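## Task

Close the lid of the tip box labelled E10 firmly enough that it latches, while the two other lids stay fully open. All three boxes must remain flat and seated between the locators of their holder plates. The result must hold without the robot supporting anything, and at the end the grippers must release and back away.

## Robot and tools

Setup: two arms, left_arm and right_arm, each ending in a two-finger gripper with a wrist camera (cam_left_wrist and cam_right_wrist, both 672x504). Three holder plates, H1, H2 and H3, run from the robot's left to its right, and each carries a loose tip box. A box's ID is printed on a white sticker on its front wall. A lid latches only once its front edge is pushed fully down. The idle arm may be parked out of the way. Occasionally a held part gets a short tug.

Frame: one shared scene frame. Origin is on the table surface midway between the arms, +z is up, +x points out over the table, and left_arm sits on the +y side. The arm names do not indicate image sides. Printed hand positions can be a little off, more so at long reach.

Gripper axes: fingers point along the gripper's +z and open and close along its y. end_effector_position is the point between the closed finger pads, roughly 2 cm short of the tips; closing pushes the tips about 10 mm further along +z.

Row format (shared by execute_actions and move): one flat list of 16 numbers covering both arms, always all 16 even if only one arm moves. Order: left_arm x, y, z, qw, qx, qy, qz, opening, then right_arm x, y, z, qw, qx, qy, qz, opening. x, y, z are an absolute target position in metres in the scene frame; qw, qx, qy, qz an absolute target orientation quaternion, w first. Opening runs from -1 (closed) to +1 (fully open, 0.084 m). To hold an arm still, resend its last reported position and quaternion plus the desired opening; to keep an orientation, repeat your own target quaternion rather than the drifted reported one. A target more than 0.6 m from an arm's last reported position along any gripper axis is refused. Each control step the command is clipped to within 70 mm and 16 degrees of the measured pose; position wins over orientation when both cannot be met.

execute_actions: argument actions, a list holding at most one item, plus optional pictures (boolean, on by default). An empty list just reports the current state. An action item has rows (1 to 15 rows of 16 numbers) and steps (up to 15, default 15, each 1/30 s); one row is used per step and the last row repeats. A wait item has only steps (up to 300), counted from the previous result so your reply time is included. A refused call sends nothing.

move: target is one 16-number row as above; speed in m/s from 0.002 to 0.5 (default 0.25), with rotation capped at twice that in rad/s. Each gripper follows a straight line toward its target, both arms finishing together, lasting 0.5 to 10 s; a longer path is cut off at 10 s. Openings are sent at the start. Paths ignore obstacles and the other arm. Grippers lag, can drift, and can overshoot speed, especially with a nearly straight arm. Faster contact hits harder, and aiming further past a contact presses harder. The result adds a move: line with the outcome (done, off_target, moving, held, fault) and active limits, plus each gripper's distance to target. If only one arm is named, the other finished. held means a check blocked that arm's final step; limits=paced means its target was clipped; limits=held means some steps were blocked, after which the arm may move much faster than speed.

wait: seconds, 0 to 10; nothing new is commanded. After an action each arm continues only to its last clipped pose (at most 70 mm more), so check the result and send the rest.

zoom_image: camera (cam_left_wrist or cam_right_wrist) and region [x0, y0, x1, y1] in image pixels from the top-left, at most 504 by 504, giving a closer look at that camera's last image.

finished_scene: scene, the current scene's number. Replying without any tool call ends everything.

Results: a state line per arm with position (m), quaternion and velocities (m/s, rad/s); grip_measured, the finger opening on the command scale; a Hand target line for each arm showing what the controller is currently driving toward; pose unreachable when the clearance check altered or blocked an arm's command; HELD marking each step where a command was partly or wholly not sent. Pictures may list updated camera calibrations (pinhole with radial distortion, K, and T_world_to_cam mapping world to camera).

Gripping: command an opening clearly below grip_measured to squeeze; lower means harder, up to about 24 N per pad for parts up to about 6 cm. Fast closing can squeeze excessively.

Limits and hazards: joint ranges in rad are waist and forearm roll and wrist roll -6.283 to 6.283, shoulder -2.059 to 2.094, elbow -3.927 to 0.192, wrist pitch -1.693 to 3.142. Load limits in N m: waist and shoulder 46.5, elbow and forearm roll 27.9, wrist pitch and wrist roll 18.6. Reaching a load limit triggers a torque fault: the arm backs off, freezes for 10 s and drops the rest of the call. Sustained loads heat motors; MOTOR HOT appears from 65 °C and at 80 °C the arm brakes with an OVER-TEMPERATURE FAULT. Avoid knocking anything off the table, slamming the lid, hard pushes, shoving boxes out of their locators, and letting the arms collide or press on each other. Close the target lid gently, press its front edge down to latch, leave the other lids open, then open the gripper and withdraw.

Each tool is called after "Request:" by a JSON object that holds its "api" and its "payload".

## Session

Request:
{"api": "execute_actions", "payload": {"actions": []}}

Scene clock: 0.00 s of 7200.00 s.
left_arm: end_effector_position=(+0.2694, +0.5477, +0.2837) grip_measured=+1.00 end_effector_quat_wxyz=(+0.381, -0.137, +0.859, -0.313) end_effector_velocity=(-0.000, +0.001, +0.000) end_effector_angular_velocity=(+0.002, -0.000, +0.001) | right_arm: end_effector_position=(+0.1781, -0.4293, +0.1882) grip_measured=+1.00 end_effector_quat_wxyz=(+0.286, +0.051, +0.861, +0.418) end_effector_velocity=(-0.000, +0.000, -0.000) end_effector_angular_velocity=(-0.000, -0.000, -0.000)
Joint positions: left_arm=[ 1.339 -0.534 -0.537 -1.047  1.4   -1.934  0.084] | right_arm=[-1.514 -0.571 -0.287  0.545  1.793  1.494  0.084]
Joint velocities: left_arm=[ 0.001 -0.001 -0.     0.001 -0.    -0.    -0.   ] | right_arm=[-0. -0.  0. -0. -0. -0.  0.]
Motor temperatures (°C, as the motors report them): left_arm=[31 31 29 32 35 36] | right_arm=[33 33 32 32 33 31]
Hand target (left_arm): +0.269, +0.548, +0.284; +0.381, -0.137, +0.859, -0.313
Hand target (right_arm): +0.178, -0.429, +0.188; +0.286, +0.051, +0.861, +0.418

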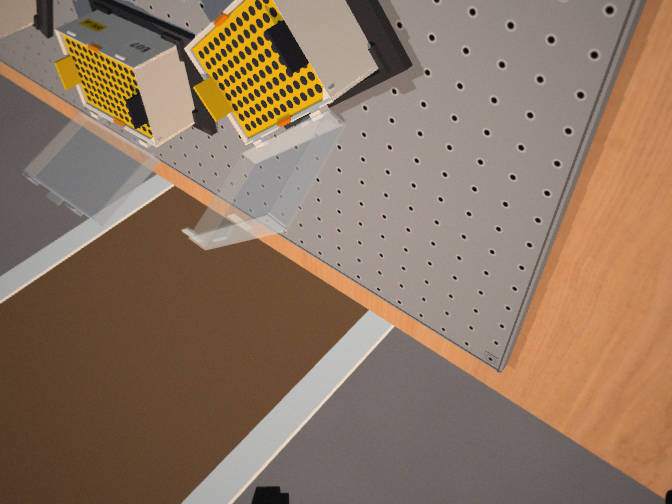

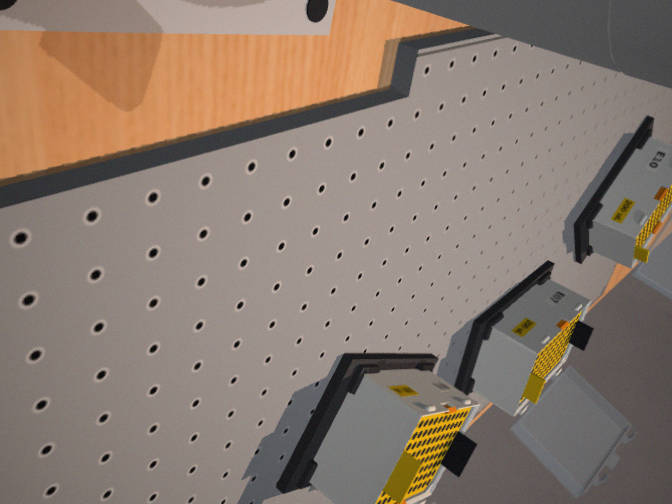

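Request:
{"api": "move", "payload": {"target": [0.3,0.3,0.42,0,1,0,0,1,0.1781,-0.4293,0.1882,0.286,0.051,0.861,0.418,1]}}

Scene clock: 11.37 s of 7200.00 s.
left_arm: end_effector_position=(+0.3013, +0.3016, +0.4203) grip_measured=+1.00 end_effector_quat_wxyz=(+0.044, +0.996, -0.074, +0.000) end_effector_velocity=(+0.000, -0.001, +0.001) end_effector_angular_velocity=(-0.008, +0.004, +0.005) | right_arm: end_effector_position=(+0.1781, -0.4293, +0.1882) grip_measured=+1.00 end_effector_quat_wxyz=(+0.286, +0.051, +0.861, +0.418) end_effector_velocity=(+0.000, -0.000, +0.000) end_effector_angular_velocity=(-0.001, -0.001, +0.001)
Joint positions: left_arm=[ 0.058 -0.412 -1.288 -0.089  1.694 -6.285  0.084] | right_arm=[-1.514 -0.571 -0.287  0.545  1.793  1.496  0.084]
Joint velocities: left_arm=[ 0.005  0.003 -0.004 -0.008  0.004 -0.002  0.   ] | right_arm=[ 0.    -0.    -0.     0.    -0.    -0.001 -0.   ]
Motor temperatures (°C, as the motors report them): left_arm=[31 31 33 32 35 36] | right_arm=[33 33 36 32 33 31]
Hand target (left_arm): +0.301, +0.302, +0.420; +0.045, +0.996, -0.074, -0.000
Hand target (right_arm): +0.178, -0.429, +0.188; +0.286, +0.051, +0.861, +0.418
Off the commanded pose (left_arm): 0.002 m, 10 deg.
Off the commanded pose (right_arm): 0.000 m, 0 deg.
joint sent to its limit (left arm) — the command would take joint 6 (wrist roll) past its lower limit, so that joint was sent only as far as its limit.
After step 90, 2.13 s passed at rest.
move: off_target (left_arm)
camera_calibration (this result's frames):
cam_left_wrist: T_world_to_cam=[[-0.156244, -0.983619, 0.0898984, 0.340534], [-0.987718, 0.155517, -0.0150728, 0.327712], [0.000845169, -0.0911493, -0.995837, 0.57749], [0, 0, 0, 1]] pos_world=[0.376406, 0.336628, 0.549412]
cam_right_wrist: T_world_to_cam=[[-0.148208, 0.644488, 0.750113, 0.200299], [0.846233, -0.309872, 0.433438, -0.29421], [0.511785, 0.69901, -0.499462, 0.430021], [0, 0, 0, 1]] pos_world=[0.0585776, -0.520847, 0.192053]

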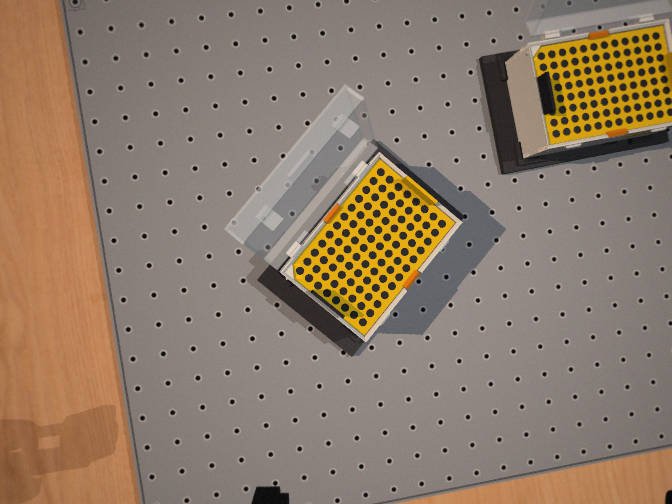

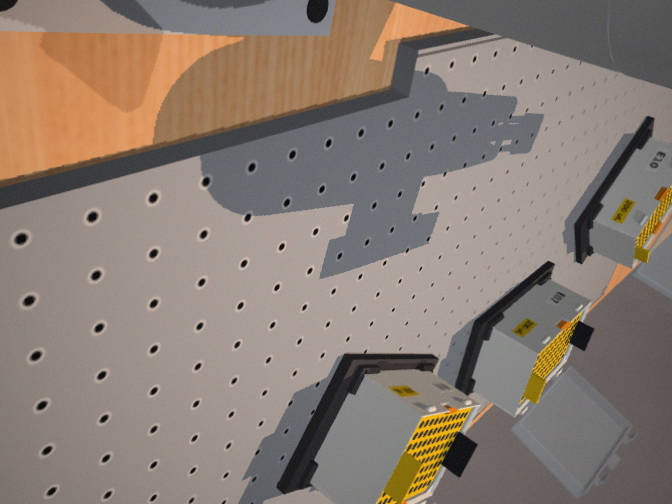

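Request:
{"api": "move", "payload": {"target": [0.48,0.355,0.25,0,0,1,0,-1,0.1781,-0.4293,0.1882,0.286,0.051,0.861,0.418,1]}}

Request:
{"api": "move", "payload": {"target": [0.48,0.355,0.13,0,0,1,0,-1,0.1781,-0.4293,0.1882,0.286,0.051,0.861,0.418,1], "speed": 0.1}}

Scene clock: 29.23 s of 7200.00 s.
left_arm: end_effector_position=(+0.4792, +0.3551, +0.2498) grip_measured=-1.00 end_effector_quat_wxyz=(+0.000, +0.000, +1.000, -0.000) end_effector_velocity=(+0.001, +0.000, -0.001) end_effector_angular_velocity=(-0.002, -0.000, -0.011) | right_arm: end_effector_position=(+0.1781, -0.4293, +0.1882) grip_measured=+1.00 end_effector_quat_wxyz=(+0.286, +0.051, +0.861, +0.418) end_effector_velocity=(-0.000, +0.000, +0.000) end_effector_angular_velocity=(+0.002, +0.001, -0.001)
Joint positions: left_arm=[ 0.164  0.127 -1.358 -0.     1.231 -3.174  0.   ] | right_arm=[-1.514 -0.571 -0.287  0.545  1.793  1.496  0.084]
Joint velocities: left_arm=[ 0.001  0.003 -0.001 -0.002 -0.002  0.013  0.   ] | right_arm=[-0.     0.    -0.    -0.     0.     0.001 -0.   ]
Motor temperatures (°C, as the motors report them): left_arm=[31 32 35 32 36 36] | right_arm=[33 33 39 32 33 31]
Hand target (left_arm): +0.479, +0.355, +0.250; -0.000, +0.001, +1.000, -0.000
Hand target (right_arm): +0.178, -0.429, +0.188; +0.286, +0.051, +0.861, +0.418
Off the commanded pose (left_arm): 0.001 m, 0 deg.
Off the commanded pose (right_arm): 0.000 m, 0 deg.
After step 90, 8.40 s passed at rest.
move: done
camera_calibration (this result's frames):
cam_left_wrist: T_world_to_cam=[[0.00897138, 0.999959, 0.00116008, -0.32505], [0.999933, -0.00896258, -0.00738036, -0.403454], [-0.00736966, 0.00122621, -0.999972, 0.384578], [0, 0, 0, 1]] pos_world=[0.409177, 0.320949, 0.381967]
cam_right_wrist: T_world_to_cam=[[-0.148206, 0.644489, 0.750112, 0.200299], [0.846233, -0.309874, 0.433438, -0.294211], [0.511787, 0.699007, -0.499463, 0.430021], [0, 0, 0, 1]] pos_world=[0.0585776, -0.520847, 0.192054]

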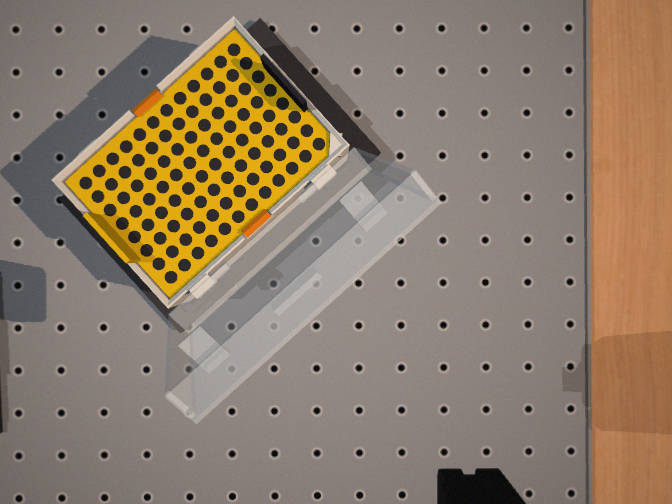

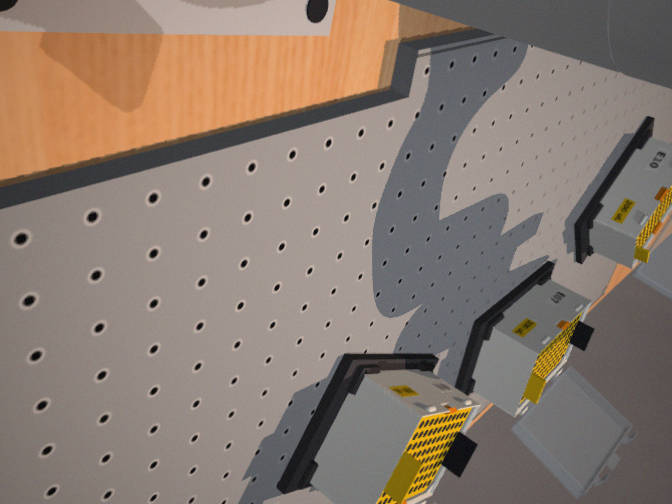

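Scene clock: 30.87 s of 7200.00 s.
left_arm: end_effector_position=(+0.4798, +0.3548, +0.1306) grip_measured=-1.00 end_effector_quat_wxyz=(+0.000, +0.000, +1.000, -0.000) end_effector_velocity=(-0.001, +0.000, -0.004) end_effector_angular_velocity=(+0.000, +0.004, +0.000) | right_arm: end_effector_position=(+0.1781, -0.4293, +0.1882) grip_measured=+1.00 end_effector_quat_wxyz=(+0.286, +0.051, +0.861, +0.418) end_effector_velocity=(-0.000, -0.000, +0.000) end_effector_angular_velocity=(-0.003, -0.001, +0.001)
Joint positions: left_arm=[ 0.164  0.242 -1.153 -0.001  0.911 -3.174  0.   ] | right_arm=[-1.514 -0.571 -0.287  0.545  1.793  1.496  0.084]
Joint velocities: left_arm=[ 0.001  0.004  0.004  0.    -0.005  0.     0.   ] | right_arm=[ 0.    -0.001 -0.001 -0.    -0.    -0.002 -0.   ]
Motor temperatures (°C, as the motors report them): left_arm=[31 32 35 32 36 36] | right_arm=[33 33 39 32 33 31]
Hand target (left_arm): +0.480, +0.355, +0.130; -0.000, +0.000, +1.000, -0.000
Hand target (right_arm): +0.178, -0.429, +0.188; +0.286, +0.051, +0.861, +0.418
Off the commanded pose (left_arm): 0.001 m, 0 deg.
Off the commanded pose (right_arm): 0.000 m, 0 deg.
move: done
camera_calibration (this result's frames):
cam_left_wrist: T_world_to_cam=[[0.00927852, 0.999956, 0.00103868, -0.324809], [0.999935, -0.00927147, -0.00659568, -0.404898], [-0.00658576, 0.00109981, -0.999978, 0.265125], [0, 0, 0, 1]] pos_world=[0.409631, 0.320749, 0.262786]
cam_right_wrist: T_world_to_cam=[[-0.148206, 0.64449, 0.750112, 0.200299], [0.846233, -0.309874, 0.433438, -0.294211], [0.511786, 0.699007, -0.499463, 0.430021], [0, 0, 0, 1]] pos_world=[0.0585777, -0.520847, 0.192054]

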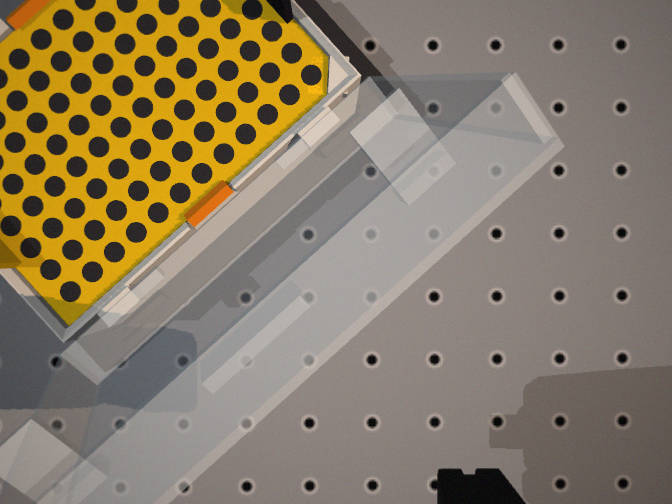

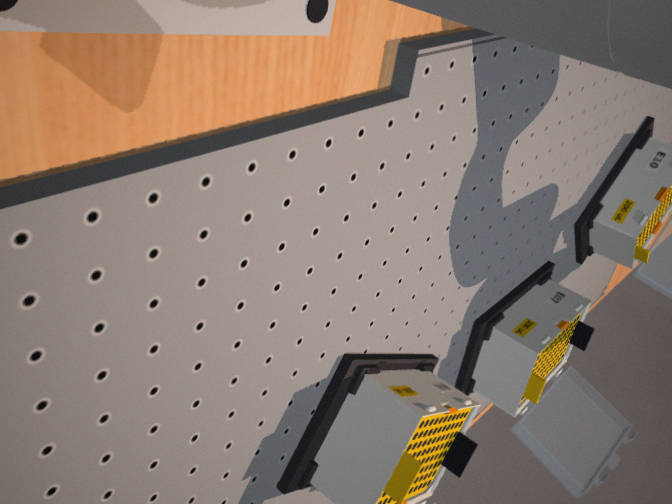

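Request:
{"api": "move", "payload": {"target": [0.40,0.287,0.12,0,0,1,0,-1,0.1781,-0.4293,0.1882,0.286,0.051,0.861,0.418,1], "speed": 0.08}}

Request:
{"api": "move", "payload": {"target": [0.36,0.252,0.125,0,0,1,0,-1,0.1781,-0.4293,0.1882,0.286,0.051,0.861,0.418,1], "speed": 0.06}}

Scene clock: 41.97 s of 7200.00 s.
left_arm: end_effector_position=(+0.4003, +0.2871, +0.1202) grip_measured=-1.00 end_effector_quat_wxyz=(+0.000, +0.000, +1.000, +0.000) end_effector_velocity=(-0.001, -0.000, -0.000) end_effector_angular_velocity=(+0.001, +0.001, +0.004) | right_arm: end_effector_position=(+0.1781, -0.4293, +0.1882) grip_measured=+1.00 end_effector_quat_wxyz=(+0.286, +0.051, +0.861, +0.418) end_effector_velocity=(-0.000, -0.000, -0.000) end_effector_angular_velocity=(-0.000, +0.001, -0.001)
Joint positions: left_arm=[ 0.004  0.037 -0.854  0.     0.817 -3.335  0.   ] | right_arm=[-1.514 -0.571 -0.287  0.545  1.793  1.496  0.084]
Joint velocities: left_arm=[-0.001 -0.003  0.005  0.001 -0.001 -0.006  0.   ] | right_arm=[-0.    -0.001  0.    -0.    -0.     0.001  0.   ]
Motor temperatures (°C, as the motors report them): left_arm=[31 32 36 32 36 36] | right_arm=[33 33 40 32 33 31]
Hand target (left_arm): +0.400, +0.287, +0.120; +0.000, +0.000, +1.000, +0.000
Hand target (right_arm): +0.178, -0.429, +0.188; +0.286, +0.051, +0.861, +0.418
Off the commanded pose (left_arm): 0.000 m, 0 deg.
Off the commanded pose (right_arm): 0.000 m, 0 deg.
After step 90, 6.37 s passed at rest.
move: done
camera_calibration (this result's frames):
cam_left_wrist: T_world_to_cam=[[0.00855383, 0.999962, 0.00181154, -0.256179], [0.999938, -0.00854075, -0.00710778, -0.32623], [-0.00709203, 0.00187223, -0.999973, 0.254242], [0, 0, 0, 1]] pos_world=[0.330204, 0.252907, 0.252381]
cam_right_wrist: T_world_to_cam=[[-0.148206, 0.644489, 0.750112, 0.200299], [0.846233, -0.309874, 0.433438, -0.294211], [0.511786, 0.699008, -0.499463, 0.430021], [0, 0, 0, 1]] pos_world=[0.0585776, -0.520847, 0.192054]

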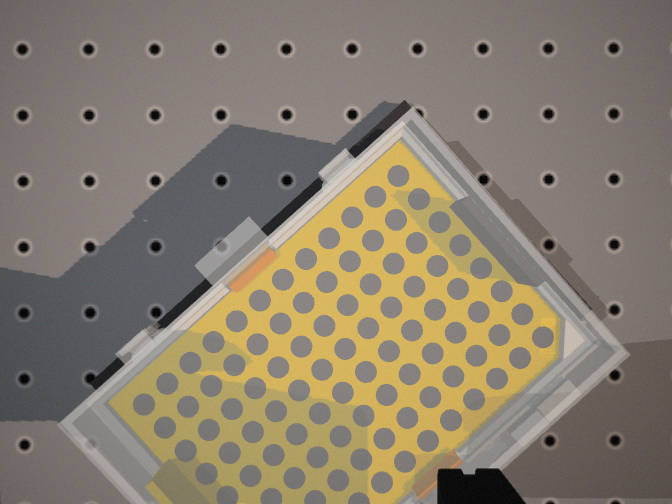

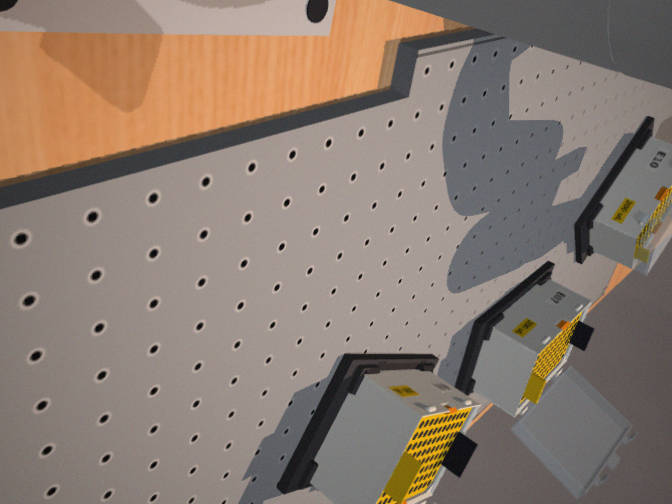

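Scene clock: 43.27 s of 7200.00 s.
left_arm: end_effector_position=(+0.3602, +0.2521, +0.1251) grip_measured=-1.00 end_effector_quat_wxyz=(+0.000, -0.000, +1.000, +0.000) end_effector_velocity=(-0.001, -0.001, +0.000) end_effector_angular_velocity=(-0.000, -0.002, +0.001) | right_arm: end_effector_position=(+0.1781, -0.4293, +0.1882) grip_measured=+1.00 end_effector_quat_wxyz=(+0.286, +0.051, +0.861, +0.418) end_effector_velocity=(-0.000, +0.000, +0.000) end_effector_angular_velocity=(-0.000, -0.000, +0.000)
Joint positions: left_arm=[-0.098 -0.069 -0.747  0.     0.817 -3.437  0.   ] | right_arm=[-1.514 -0.571 -0.287  0.545  1.793  1.496  0.084]
Joint velocities: left_arm=[-0.003 -0.004  0.003  0.    -0.001 -0.004  0.   ] | right_arm=[ 0.    -0.001  0.    -0.     0.    -0.    -0.   ]
Motor temperatures (°C, as the motors report them): left_arm=[31 32 35 32 36 36] | right_arm=[33 33 40 32 33 31]
Hand target (left_arm): +0.360, +0.252, +0.125; +0.000, +0.000, +1.000, +0.000
Hand target (right_arm): +0.178, -0.429, +0.188; +0.286, +0.051, +0.861, +0.418
Off the commanded pose (left_arm): 0.000 m, 0 deg.
Off the commanded pose (right_arm): 0.000 m, 0 deg.
move: done
camera_calibration (this result's frames):
cam_left_wrist: T_world_to_cam=[[0.0083581, 0.999963, 0.00179563, -0.220782], [0.999939, -0.0083449, -0.00723675, -0.286489], [-0.0072215, 0.001856, -0.999972, 0.258905], [0, 0, 0, 1]] pos_world=[0.290186, 0.217903, 0.257221]
cam_right_wrist: T_world_to_cam=[[-0.148206, 0.644489, 0.750112, 0.200299], [0.846233, -0.309874, 0.433438, -0.294211], [0.511786, 0.699008, -0.499463, 0.430021], [0, 0, 0, 1]] pos_world=[0.0585776, -0.520847, 0.192054]

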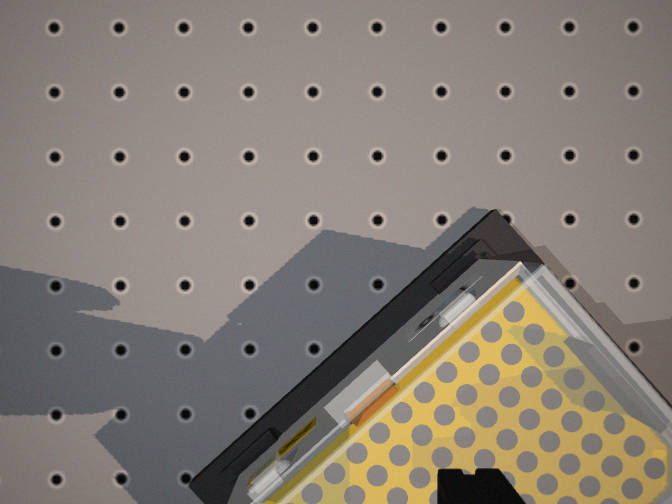

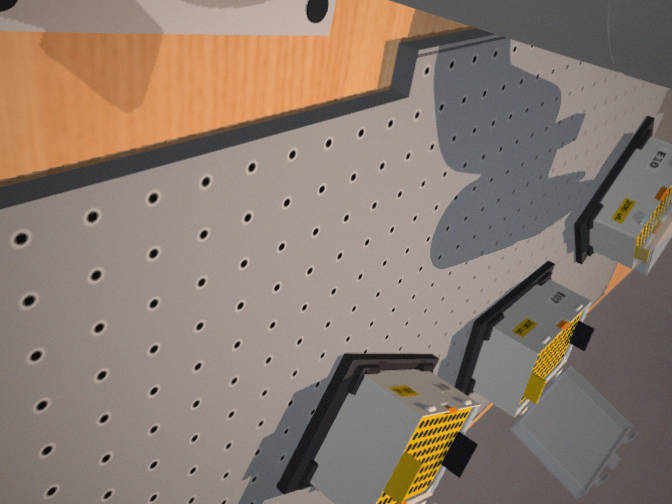

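Request:
{"api": "move", "payload": {"target": [0.338,0.232,0.125,0,0,1,0,-1,0.1781,-0.4293,0.1882,0.286,0.051,0.861,0.418,1], "speed": 0.06}}

Request:
{"api": "move", "payload": {"target": [0.338,0.232,0.095,0,0,1,0,-1,0.1781,-0.4293,0.1882,0.286,0.051,0.861,0.418,1], "speed": 0.02}}

Scene clock: 49.13 s of 7200.00 s.
left_arm: end_effector_position=(+0.3382, +0.2321, +0.1250) grip_measured=-1.00 end_effector_quat_wxyz=(+0.000, -0.000, +1.000, +0.000) end_effector_velocity=(-0.002, -0.000, -0.001) end_effector_angular_velocity=(+0.001, +0.002, +0.001) | right_arm: end_effector_position=(+0.1781, -0.4293, +0.1882) grip_measured=+1.00 end_effector_quat_wxyz=(+0.286, +0.051, +0.861, +0.418) end_effector_velocity=(+0.000, +0.000, -0.000) end_effector_angular_velocity=(-0.001, -0.000, +0.000)
Joint positions: left_arm=[-0.162 -0.117 -0.696  0.     0.812 -3.501  0.   ] | right_arm=[-1.514 -0.571 -0.287  0.545  1.793  1.496  0.084]
Joint velocities: left_arm=[-0.002 -0.001  0.004  0.001  0.    -0.004  0.   ] | right_arm=[ 0.    -0.     0.    -0.    -0.001 -0.001  0.   ]
Motor temperatures (°C, as the motors report them): left_arm=[31 32 35 32 36 36] | right_arm=[33 33 40 32 33 31]
Hand target (left_arm): +0.338, +0.232, +0.125; +0.000, +0.000, +1.000, +0.000
Hand target (right_arm): +0.178, -0.429, +0.188; +0.286, +0.051, +0.861, +0.418
Off the commanded pose (left_arm): 0.000 m, 0 deg.
Off the commanded pose (right_arm): 0.000 m, 0 deg.
After step 90, 1.97 s passed at rest.
move: done
camera_calibration (this result's frames):
cam_left_wrist: T_world_to_cam=[[0.00837582, 0.999964, 0.00164817, -0.200569], [0.999938, -0.00836358, -0.00729467, -0.264603], [-0.00728062, 0.00170917, -0.999972, 0.258826], [0, 0, 0, 1]] pos_world=[0.268151, 0.197906, 0.257219]
cam_right_wrist: T_world_to_cam=[[-0.148206, 0.644489, 0.750112, 0.200299], [0.846233, -0.309874, 0.433438, -0.294211], [0.511786, 0.699007, -0.499463, 0.430021], [0, 0, 0, 1]] pos_world=[0.0585776, -0.520847, 0.192054]

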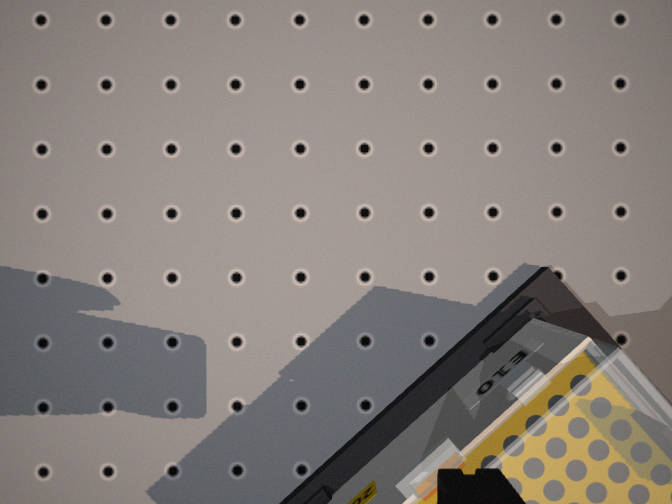

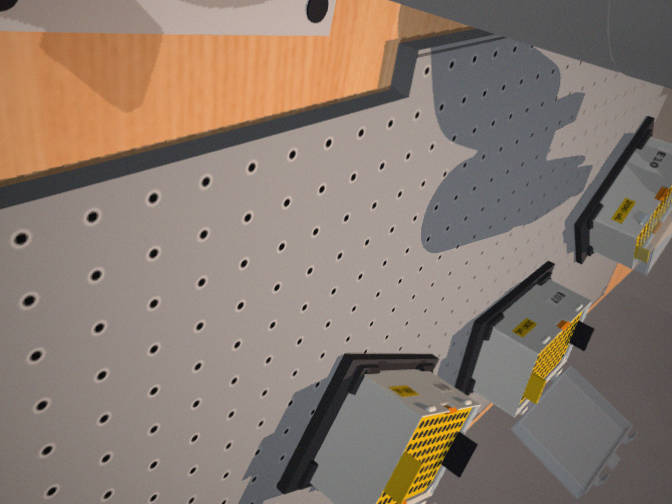

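Scene clock: 50.90 s of 7200.00 s.
left_arm: end_effector_position=(+0.3469, +0.2285, +0.1071) grip_measured=-1.00 end_effector_quat_wxyz=(+0.014, +0.000, +1.000, -0.005) end_effector_velocity=(-0.000, +0.001, -0.001) end_effector_angular_velocity=(+0.000, +0.000, +0.001) | right_arm: end_effector_position=(+0.1781, -0.4293, +0.1882) grip_measured=+1.00 end_effector_quat_wxyz=(+0.286, +0.051, +0.861, +0.418) end_effector_velocity=(+0.000, +0.000, +0.000) end_effector_angular_velocity=(+0.000, -0.001, +0.001)
Joint positions: left_arm=[-0.163 -0.068 -0.68  -0.     0.718 -3.501  0.   ] | right_arm=[-1.514 -0.571 -0.287  0.545  1.793  1.496  0.084]
Joint velocities: left_arm=[ 0.001 -0.     0.003  0.    -0.002 -0.     0.   ] | right_arm=[ 0.001 -0.001  0.001  0.     0.001 -0.001 -0.   ]
Motor temperatures (°C, as the motors report them): left_arm=[31 32 35 32 36 36] | right_arm=[33 33 40 32 33 31]
Hand target (left_arm): +0.338, +0.232, +0.095; -0.000, +0.000, +1.000, -0.000
Hand target (right_arm): +0.178, -0.429, +0.188; +0.286, +0.051, +0.861, +0.418
Off the commanded pose (left_arm): 0.015 m, 2 deg.
Off the commanded pose (right_arm): 0.000 m, 0 deg.
move: off_target (left_arm)
camera_calibration (this result's frames):
cam_left_wrist: T_world_to_cam=[[0.00877155, 0.99992, -0.00909314, -0.196], [0.999746, -0.00858056, 0.0208344, -0.276411], [0.0207547, -0.00927358, -0.999742, 0.233719], [0, 0, 0, 1]] pos_world=[0.273209, 0.19578, 0.237636]
cam_right_wrist: T_world_to_cam=[[-0.148205, 0.64449, 0.750112, 0.200299], [0.846233, -0.309874, 0.433438, -0.294211], [0.511787, 0.699007, -0.499463, 0.430021], [0, 0, 0, 1]] pos_world=[0.0585776, -0.520847, 0.192054]

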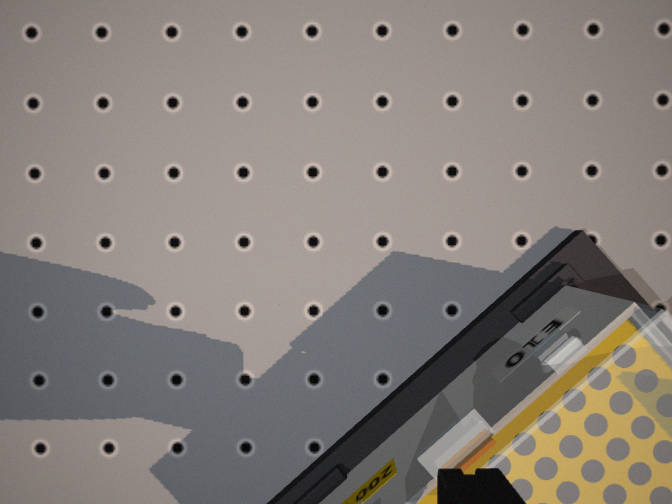

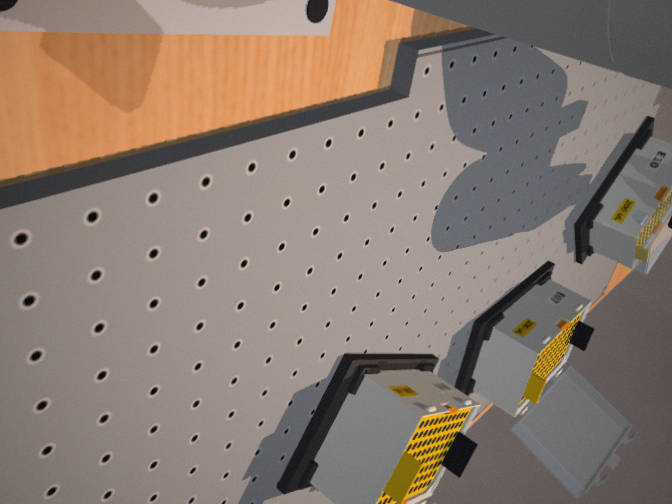

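Retreat and view from the front.

Request:
{"api": "move", "payload": {"target": [0.30,0.30,0.25,0,0,1,0,-1,0.1781,-0.4293,0.1882,0.286,0.051,0.861,0.418,1], "speed": 0.15}}

Request:
{"api": "zoom_image", "payload": {"camera": "cam_right_wrist", "region": [520,100,672,300]}}

Scene clock: 56.10 s of 7200.00 s.
left_arm: end_effector_position=(+0.3004, +0.3000, +0.2497) grip_measured=-1.00 end_effector_quat_wxyz=(-0.001, -0.001, +1.000, +0.000) end_effector_velocity=(-0.000, +0.001, +0.003) end_effector_angular_velocity=(-0.001, -0.001, -0.000) | right_arm: end_effector_position=(+0.1781, -0.4293, +0.1882) grip_measured=+1.00 end_effector_quat_wxyz=(+0.286, +0.051, +0.861, +0.418) end_effector_velocity=(+0.000, +0.000, +0.000) end_effector_angular_velocity=(-0.001, +0.000, +0.000)
Joint positions: left_arm=[-0.015 -0.472 -0.752  0.     1.225 -3.355  0.   ] | right_arm=[-1.514 -0.571 -0.287  0.545  1.793  1.496  0.084]
Joint velocities: left_arm=[ 0.002 -0.005 -0.004 -0.     0.007  0.003  0.   ] | right_arm=[ 0.    -0.002 -0.     0.     0.001  0.001 -0.   ]
Motor temperatures (°C, as the motors report them): left_arm=[31 32 34 32 36 36] | right_arm=[33 33 40 32 33 31]
Hand target (left_arm): +0.300, +0.300, +0.250; -0.000, -0.001, +1.000, +0.000
Hand target (right_arm): +0.178, -0.429, +0.188; +0.286, +0.051, +0.861, +0.418
Off the commanded pose (left_arm): 0.000 m, 0 deg.
Off the commanded pose (right_arm): 0.000 m, 0 deg.
After step 100, 0.23 s passed at rest.
move: done
camera_calibration (this result's frames):
cam_left_wrist: T_world_to_cam=[[0.00735203, 0.999971, 0.00209268, -0.26809], [0.999937, -0.00733397, -0.0085136, -0.225308], [-0.00849801, 0.00215514, -0.999962, 0.383293], [0, 0, 0, 1]] pos_world=[0.230522, 0.265603, 0.381921]
cam_right_wrist: T_world_to_cam=[[-0.148206, 0.644489, 0.750112, 0.200299], [0.846233, -0.309874, 0.433438, -0.294211], [0.511787, 0.699007, -0.499463, 0.430021], [0, 0, 0, 1]] pos_world=[0.0585776, -0.520847, 0.192054]

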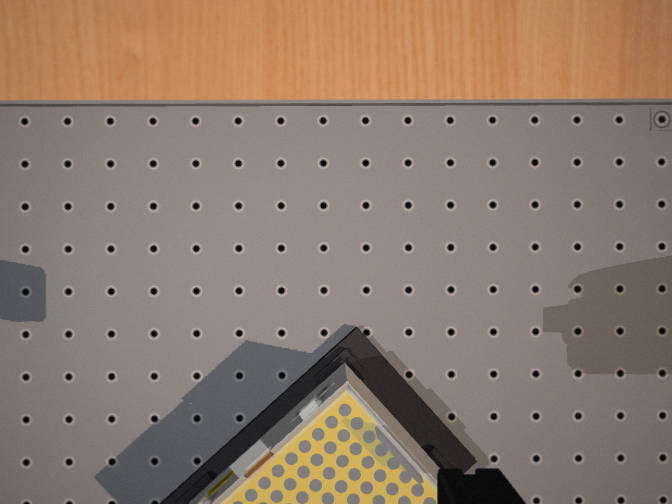

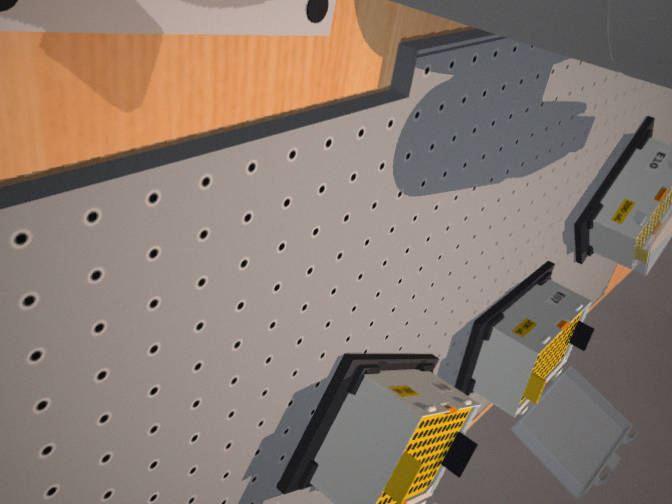

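Region (520, 100, 672, 300) of cam_right_wrist's 672x504 image, scaled by 2.520, with more detail than that image has; it fills the left 383 columns of this view, and the rest is white.

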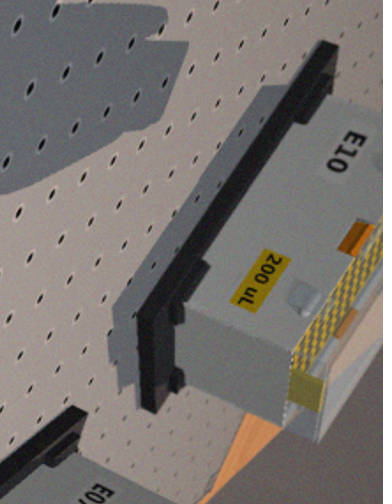

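Request:
{"api": "move", "payload": {"target": [0.24,0.25,0.10,0.5,0,0.866,0,-1,0.1781,-0.4293,0.1882,0.286,0.051,0.861,0.418,1], "speed": 0.15}}

Scene clock: 64.93 s of 7200.00 s.
left_arm: end_effector_position=(+0.2637, +0.2695, +0.1623) grip_measured=-1.00 end_effector_quat_wxyz=(+0.296, +0.004, +0.955, -0.007) end_effector_velocity=(-0.000, +0.000, -0.000) end_effector_angular_velocity=(+0.001, +0.001, -0.001) | right_arm: end_effector_position=(+0.1781, -0.4293, +0.1882) grip_measured=+1.00 end_effector_quat_wxyz=(+0.286, +0.051, +0.861, +0.418) end_effector_velocity=(+0.000, +0.000, +0.000) end_effector_angular_velocity=(-0.000, -0.000, +0.000)
Joint positions: left_arm=[-0.189 -0.968  0.011  0.495  0.433 -3.916  0.   ] | right_arm=[-1.514 -0.571 -0.287  0.545  1.793  1.496  0.084]
Joint velocities: left_arm=[ 0.     0.001  0.     0.    -0.     0.001  0.   ] | right_arm=[ 0.    -0.001  0.    -0.     0.001  0.     0.   ]
Motor temperatures (°C, as the motors report them): left_arm=[31 32 35 32 36 36] | right_arm=[33 33 41 32 33 31]
Hand target (left_arm): +0.264, +0.270, +0.162; +0.296, +0.004, +0.955, -0.007
Hand target (right_arm): +0.178, -0.429, +0.188; +0.286, +0.051, +0.861, +0.418
Off the commanded pose (left_arm): 0.069 m, 26 deg; position and orientation clipped at the last step of the last action.
Off the commanded pose (right_arm): 0.000 m, 0 deg.
After step 90, 2.07 s passed at rest.
move: held (left_arm); limits=paced,held; held on 46 of 113 steps (left_arm), including the last (left_arm)
pose unreachable (left arm): on one or more control steps of this call this arm could not follow its commanded pose, so it was not sent that pose on those steps. On the call's last step it was still not sent that pose. It may still have moved: this result reports where it is.
cause: the commanded pose would bring two parts of the arm too close to each other (joints 2 (shoulder) to 4 (forearm roll) lie between them).
camera_calibration (this result's frames):
cam_left_wrist: T_world_to_cam=[[0.0174858, 0.999839, -0.00408249, -0.238838], [0.828829, -0.0122111, 0.559369, -0.235331], [0.559229, -0.0131647, -0.828909, 0.122309], [0, 0, 0, 1]] pos_world=[0.130826, 0.237536, 0.232045]
cam_right_wrist: T_world_to_cam=[[-0.148206, 0.644489, 0.750112, 0.200299], [0.846233, -0.309874, 0.433438, -0.294211], [0.511786, 0.699008, -0.499463, 0.430021], [0, 0, 0, 1]] pos_world=[0.0585776, -0.520847, 0.192054]

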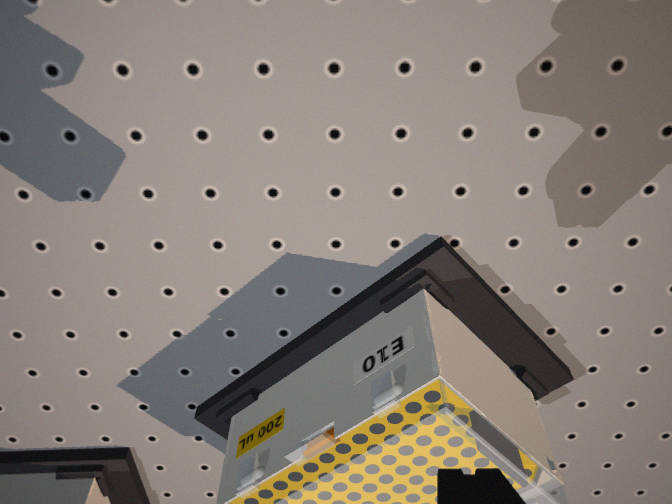

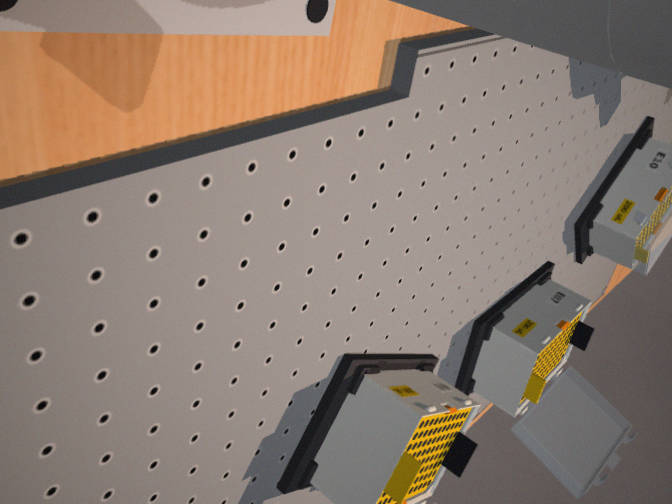

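Request:
{"api": "move", "payload": {"target": [0.345,0.235,0.14,0,0,1,0,-1,0.1781,-0.4293,0.1882,0.286,0.051,0.861,0.418,1], "speed": 0.15}}

Request:
{"api": "move", "payload": {"target": [0.345,0.235,0.098,0,0,1,0,-1,0.1781,-0.4293,0.1882,0.286,0.051,0.861,0.418,1], "speed": 0.03}}

Request:
{"api": "move", "payload": {"target": [0.30,0.35,0.28,0,0,1,0,-1,0.1781,-0.4293,0.1882,0.286,0.051,0.861,0.418,1], "speed": 0.15}}

Request:
{"api": "finished_scene", "payload": {"scene": 1}}

Scene clock: 74.37 s of 7200.00 s.
left_arm: end_effector_position=(+0.3448, +0.2355, +0.1398) grip_measured=-1.00 end_effector_quat_wxyz=(+0.000, -0.000, +1.000, +0.000) end_effector_velocity=(+0.001, -0.000, -0.000) end_effector_angular_velocity=(+0.002, +0.012, -0.002) | right_arm: end_effector_position=(+0.1781, -0.4293, +0.1882) grip_measured=+1.00 end_effector_quat_wxyz=(+0.286, +0.051, +0.861, +0.418) end_effector_velocity=(+0.000, -0.000, -0.000) end_effector_angular_velocity=(-0.000, +0.002, -0.001)
Joint positions: left_arm=[-0.149 -0.128 -0.732  0.001  0.859 -3.488  0.   ] | right_arm=[-1.514 -0.571 -0.287  0.545  1.793  1.496  0.084]
Joint velocities: left_arm=[ 0.001  0.011 -0.014 -0.003  0.014  0.005  0.   ] | right_arm=[-0.    -0.001  0.     0.    -0.001  0.002  0.   ]
Motor temperatures (°C, as the motors report them): left_arm=[31 32 36 32 36 36] | right_arm=[33 33 41 32 33 31]
Hand target (left_arm): +0.345, +0.235, +0.140; -0.000, -0.000, +1.000, +0.000
Hand target (right_arm): +0.178, -0.429, +0.188; +0.286, +0.051, +0.861, +0.418
Off the commanded pose (left_arm): 0.001 m, 0 deg.
Off the commanded pose (right_arm): 0.000 m, 0 deg.
After step 90, 4.00 s passed at rest.
move: done
camera_calibration (this result's frames):
cam_left_wrist: T_world_to_cam=[[0.00833642, 0.999963, 0.00221562, -0.204071], [0.999943, -0.00832149, -0.00666616, -0.271189], [-0.00664748, 0.00227106, -0.999975, 0.27332], [0, 0, 0, 1]] pos_world=[0.274691, 0.201186, 0.271957]
cam_right_wrist: T_world_to_cam=[[-0.148206, 0.644489, 0.750112, 0.200299], [0.846233, -0.309874, 0.433438, -0.294211], [0.511786, 0.699007, -0.499463, 0.430021], [0, 0, 0, 1]] pos_world=[0.0585776, -0.520847, 0.192054]

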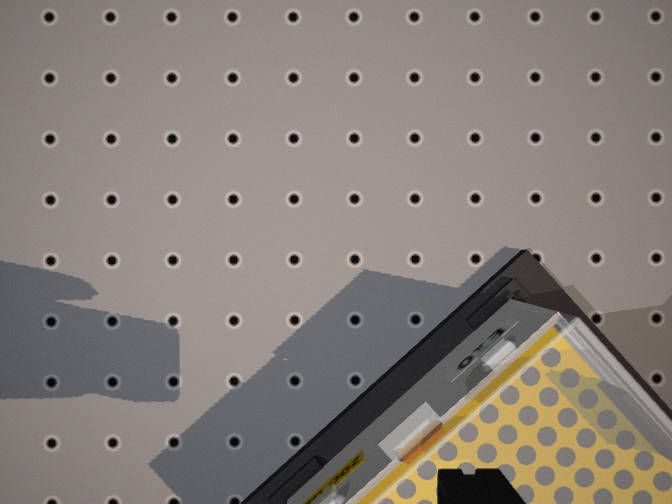

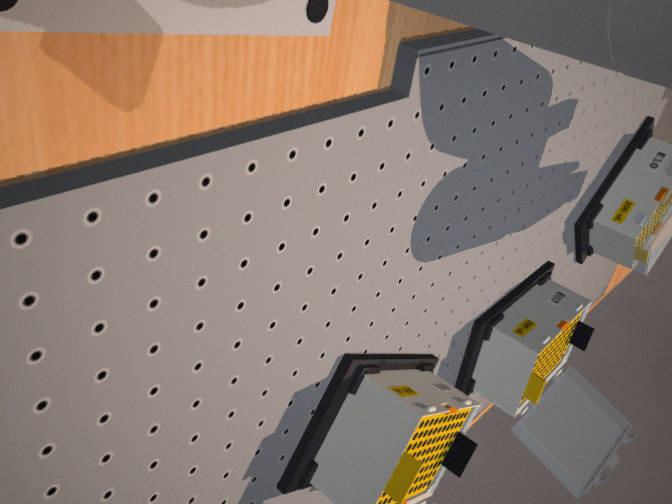

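Scene clock: 76.07 s of 7200.00 s.
left_arm: end_effector_position=(+0.3516, +0.2325, +0.1074) grip_measured=-1.00 end_effector_quat_wxyz=(+0.011, +0.000, +1.000, -0.004) end_effector_velocity=(+0.001, -0.000, +0.001) end_effector_angular_velocity=(-0.002, -0.005, +0.000) | right_arm: end_effector_position=(+0.1781, -0.4293, +0.1882) grip_measured=+1.00 end_effector_quat_wxyz=(+0.286, +0.051, +0.861, +0.418) end_effector_velocity=(-0.000, +0.000, +0.000) end_effector_angular_velocity=(-0.002, -0.001, +0.001)
Joint positions: left_arm=[-0.15  -0.055 -0.698 -0.     0.73  -3.488  0.   ] | right_arm=[-1.514 -0.571 -0.287  0.545  1.793  1.496  0.084]
Joint velocities: left_arm=[ 0.001 -0.003  0.001  0.    -0.004  0.     0.   ] | right_arm=[-0.    -0.001  0.    -0.     0.    -0.002  0.   ]
Motor temperatures (°C, as the motors report them): left_arm=[31 32 36 32 36 36] | right_arm=[33 33 41 32 33 31]
Hand target (left_arm): +0.345, +0.235, +0.098; -0.000, +0.000, +1.000, -0.000
Hand target (right_arm): +0.178, -0.429, +0.188; +0.286, +0.051, +0.861, +0.418
Off the commanded pose (left_arm): 0.012 m, 1 deg.
Off the commanded pose (right_arm): 0.000 m, 0 deg.
move: off_target (left_arm)
camera_calibration (this result's frames):
cam_left_wrist: T_world_to_cam=[[0.00873987, 0.999942, -0.00636701, -0.200324], [0.999862, -0.008649, 0.014162, -0.280344], [0.0141061, -0.00648991, -0.999879, 0.23569], [0, 0, 0, 1]] pos_world=[0.278732, 0.199417, 0.238356]
cam_right_wrist: T_world_to_cam=[[-0.148206, 0.644489, 0.750112, 0.200299], [0.846233, -0.309874, 0.433438, -0.294211], [0.511786, 0.699008, -0.499463, 0.430021], [0, 0, 0, 1]] pos_world=[0.0585776, -0.520847, 0.192054]

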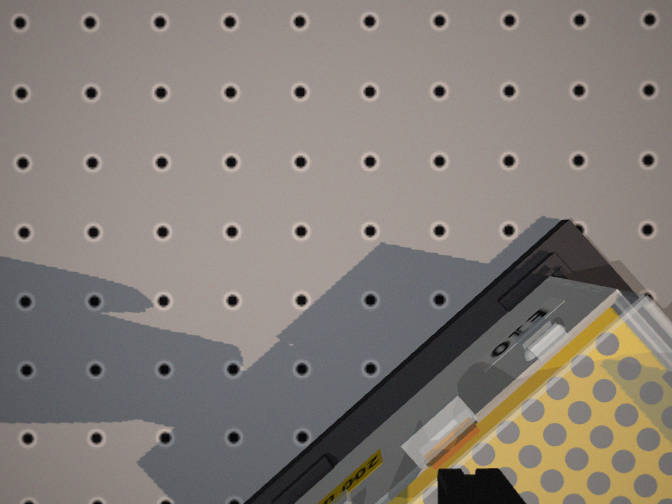

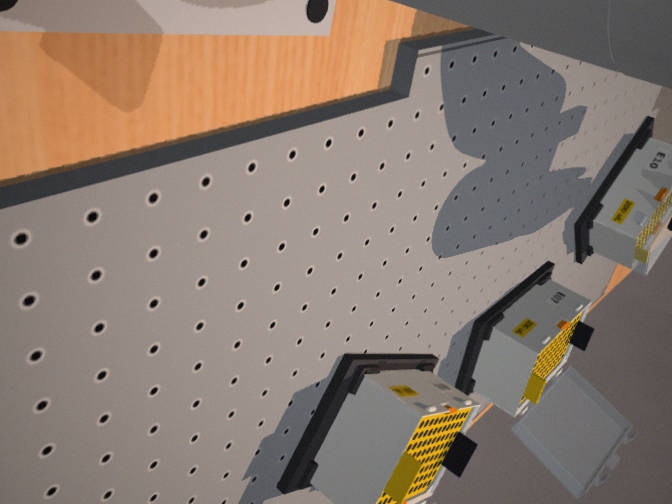

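Scene clock: 78.00 s of 7200.00 s.
left_arm: end_effector_position=(+0.3004, +0.3499, +0.2797) grip_measured=-1.00 end_effector_quat_wxyz=(-0.001, -0.001, +1.000, +0.000) end_effector_velocity=(+0.000, +0.001, +0.003) end_effector_angular_velocity=(-0.000, -0.003, +0.000) | right_arm: end_effector_position=(+0.1781, -0.4293, +0.1882) grip_measured=+1.00 end_effector_quat_wxyz=(+0.286, +0.051, +0.861, +0.418) end_effector_velocity=(-0.000, -0.000, +0.000) end_effector_angular_velocity=(-0.001, -0.000, +0.000)
Joint positions: left_arm=[ 0.131 -0.506 -0.812  0.     1.32  -3.209  0.   ] | right_arm=[-1.514 -0.571 -0.287  0.545  1.793  1.496  0.084]
Joint velocities: left_arm=[ 0.002 -0.002 -0.007 -0.     0.006  0.002  0.   ] | right_arm=[ 0.    -0.001 -0.    -0.     0.    -0.     0.   ]
Motor temperatures (°C, as the motors report them): left_arm=[31 32 36 32 36 36] | right_arm=[33 33 41 32 33 31]
Hand target (left_arm): +0.300, +0.350, +0.280; -0.000, -0.001, +1.000, +0.000
Hand target (right_arm): +0.178, -0.429, +0.188; +0.286, +0.051, +0.861, +0.418
Off the commanded pose (left_arm): 0.000 m, 0 deg.
Off the commanded pose (right_arm): 0.000 m, 0 deg.
move: done
camera_calibration (this result's frames):
cam_left_wrist: T_world_to_cam=[[0.00713042, 0.999973, 0.00162826, -0.317905], [0.999935, -0.00711565, -0.00890118, -0.224641], [-0.00888935, 0.00169163, -0.999959, 0.413528], [0, 0, 0, 1]] pos_world=[0.230569, 0.315598, 0.41203]
cam_right_wrist: T_world_to_cam=[[-0.148206, 0.644489, 0.750112, 0.200299], [0.846233, -0.309874, 0.433438, -0.294211], [0.511786, 0.699007, -0.499463, 0.430021], [0, 0, 0, 1]] pos_world=[0.0585776, -0.520847, 0.192054]

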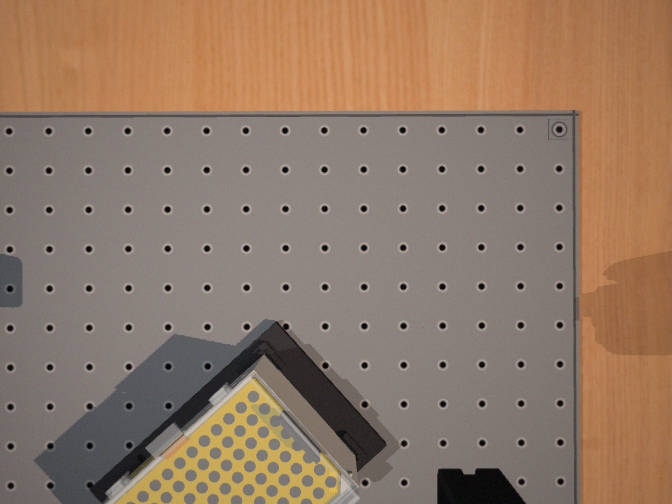

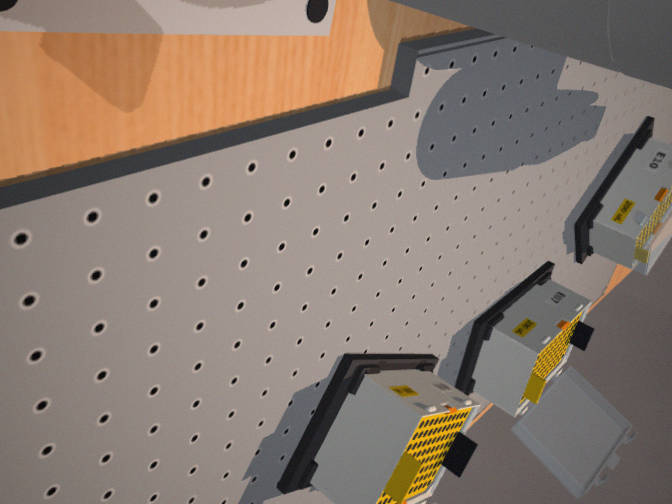

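The scene is finished: the task was done.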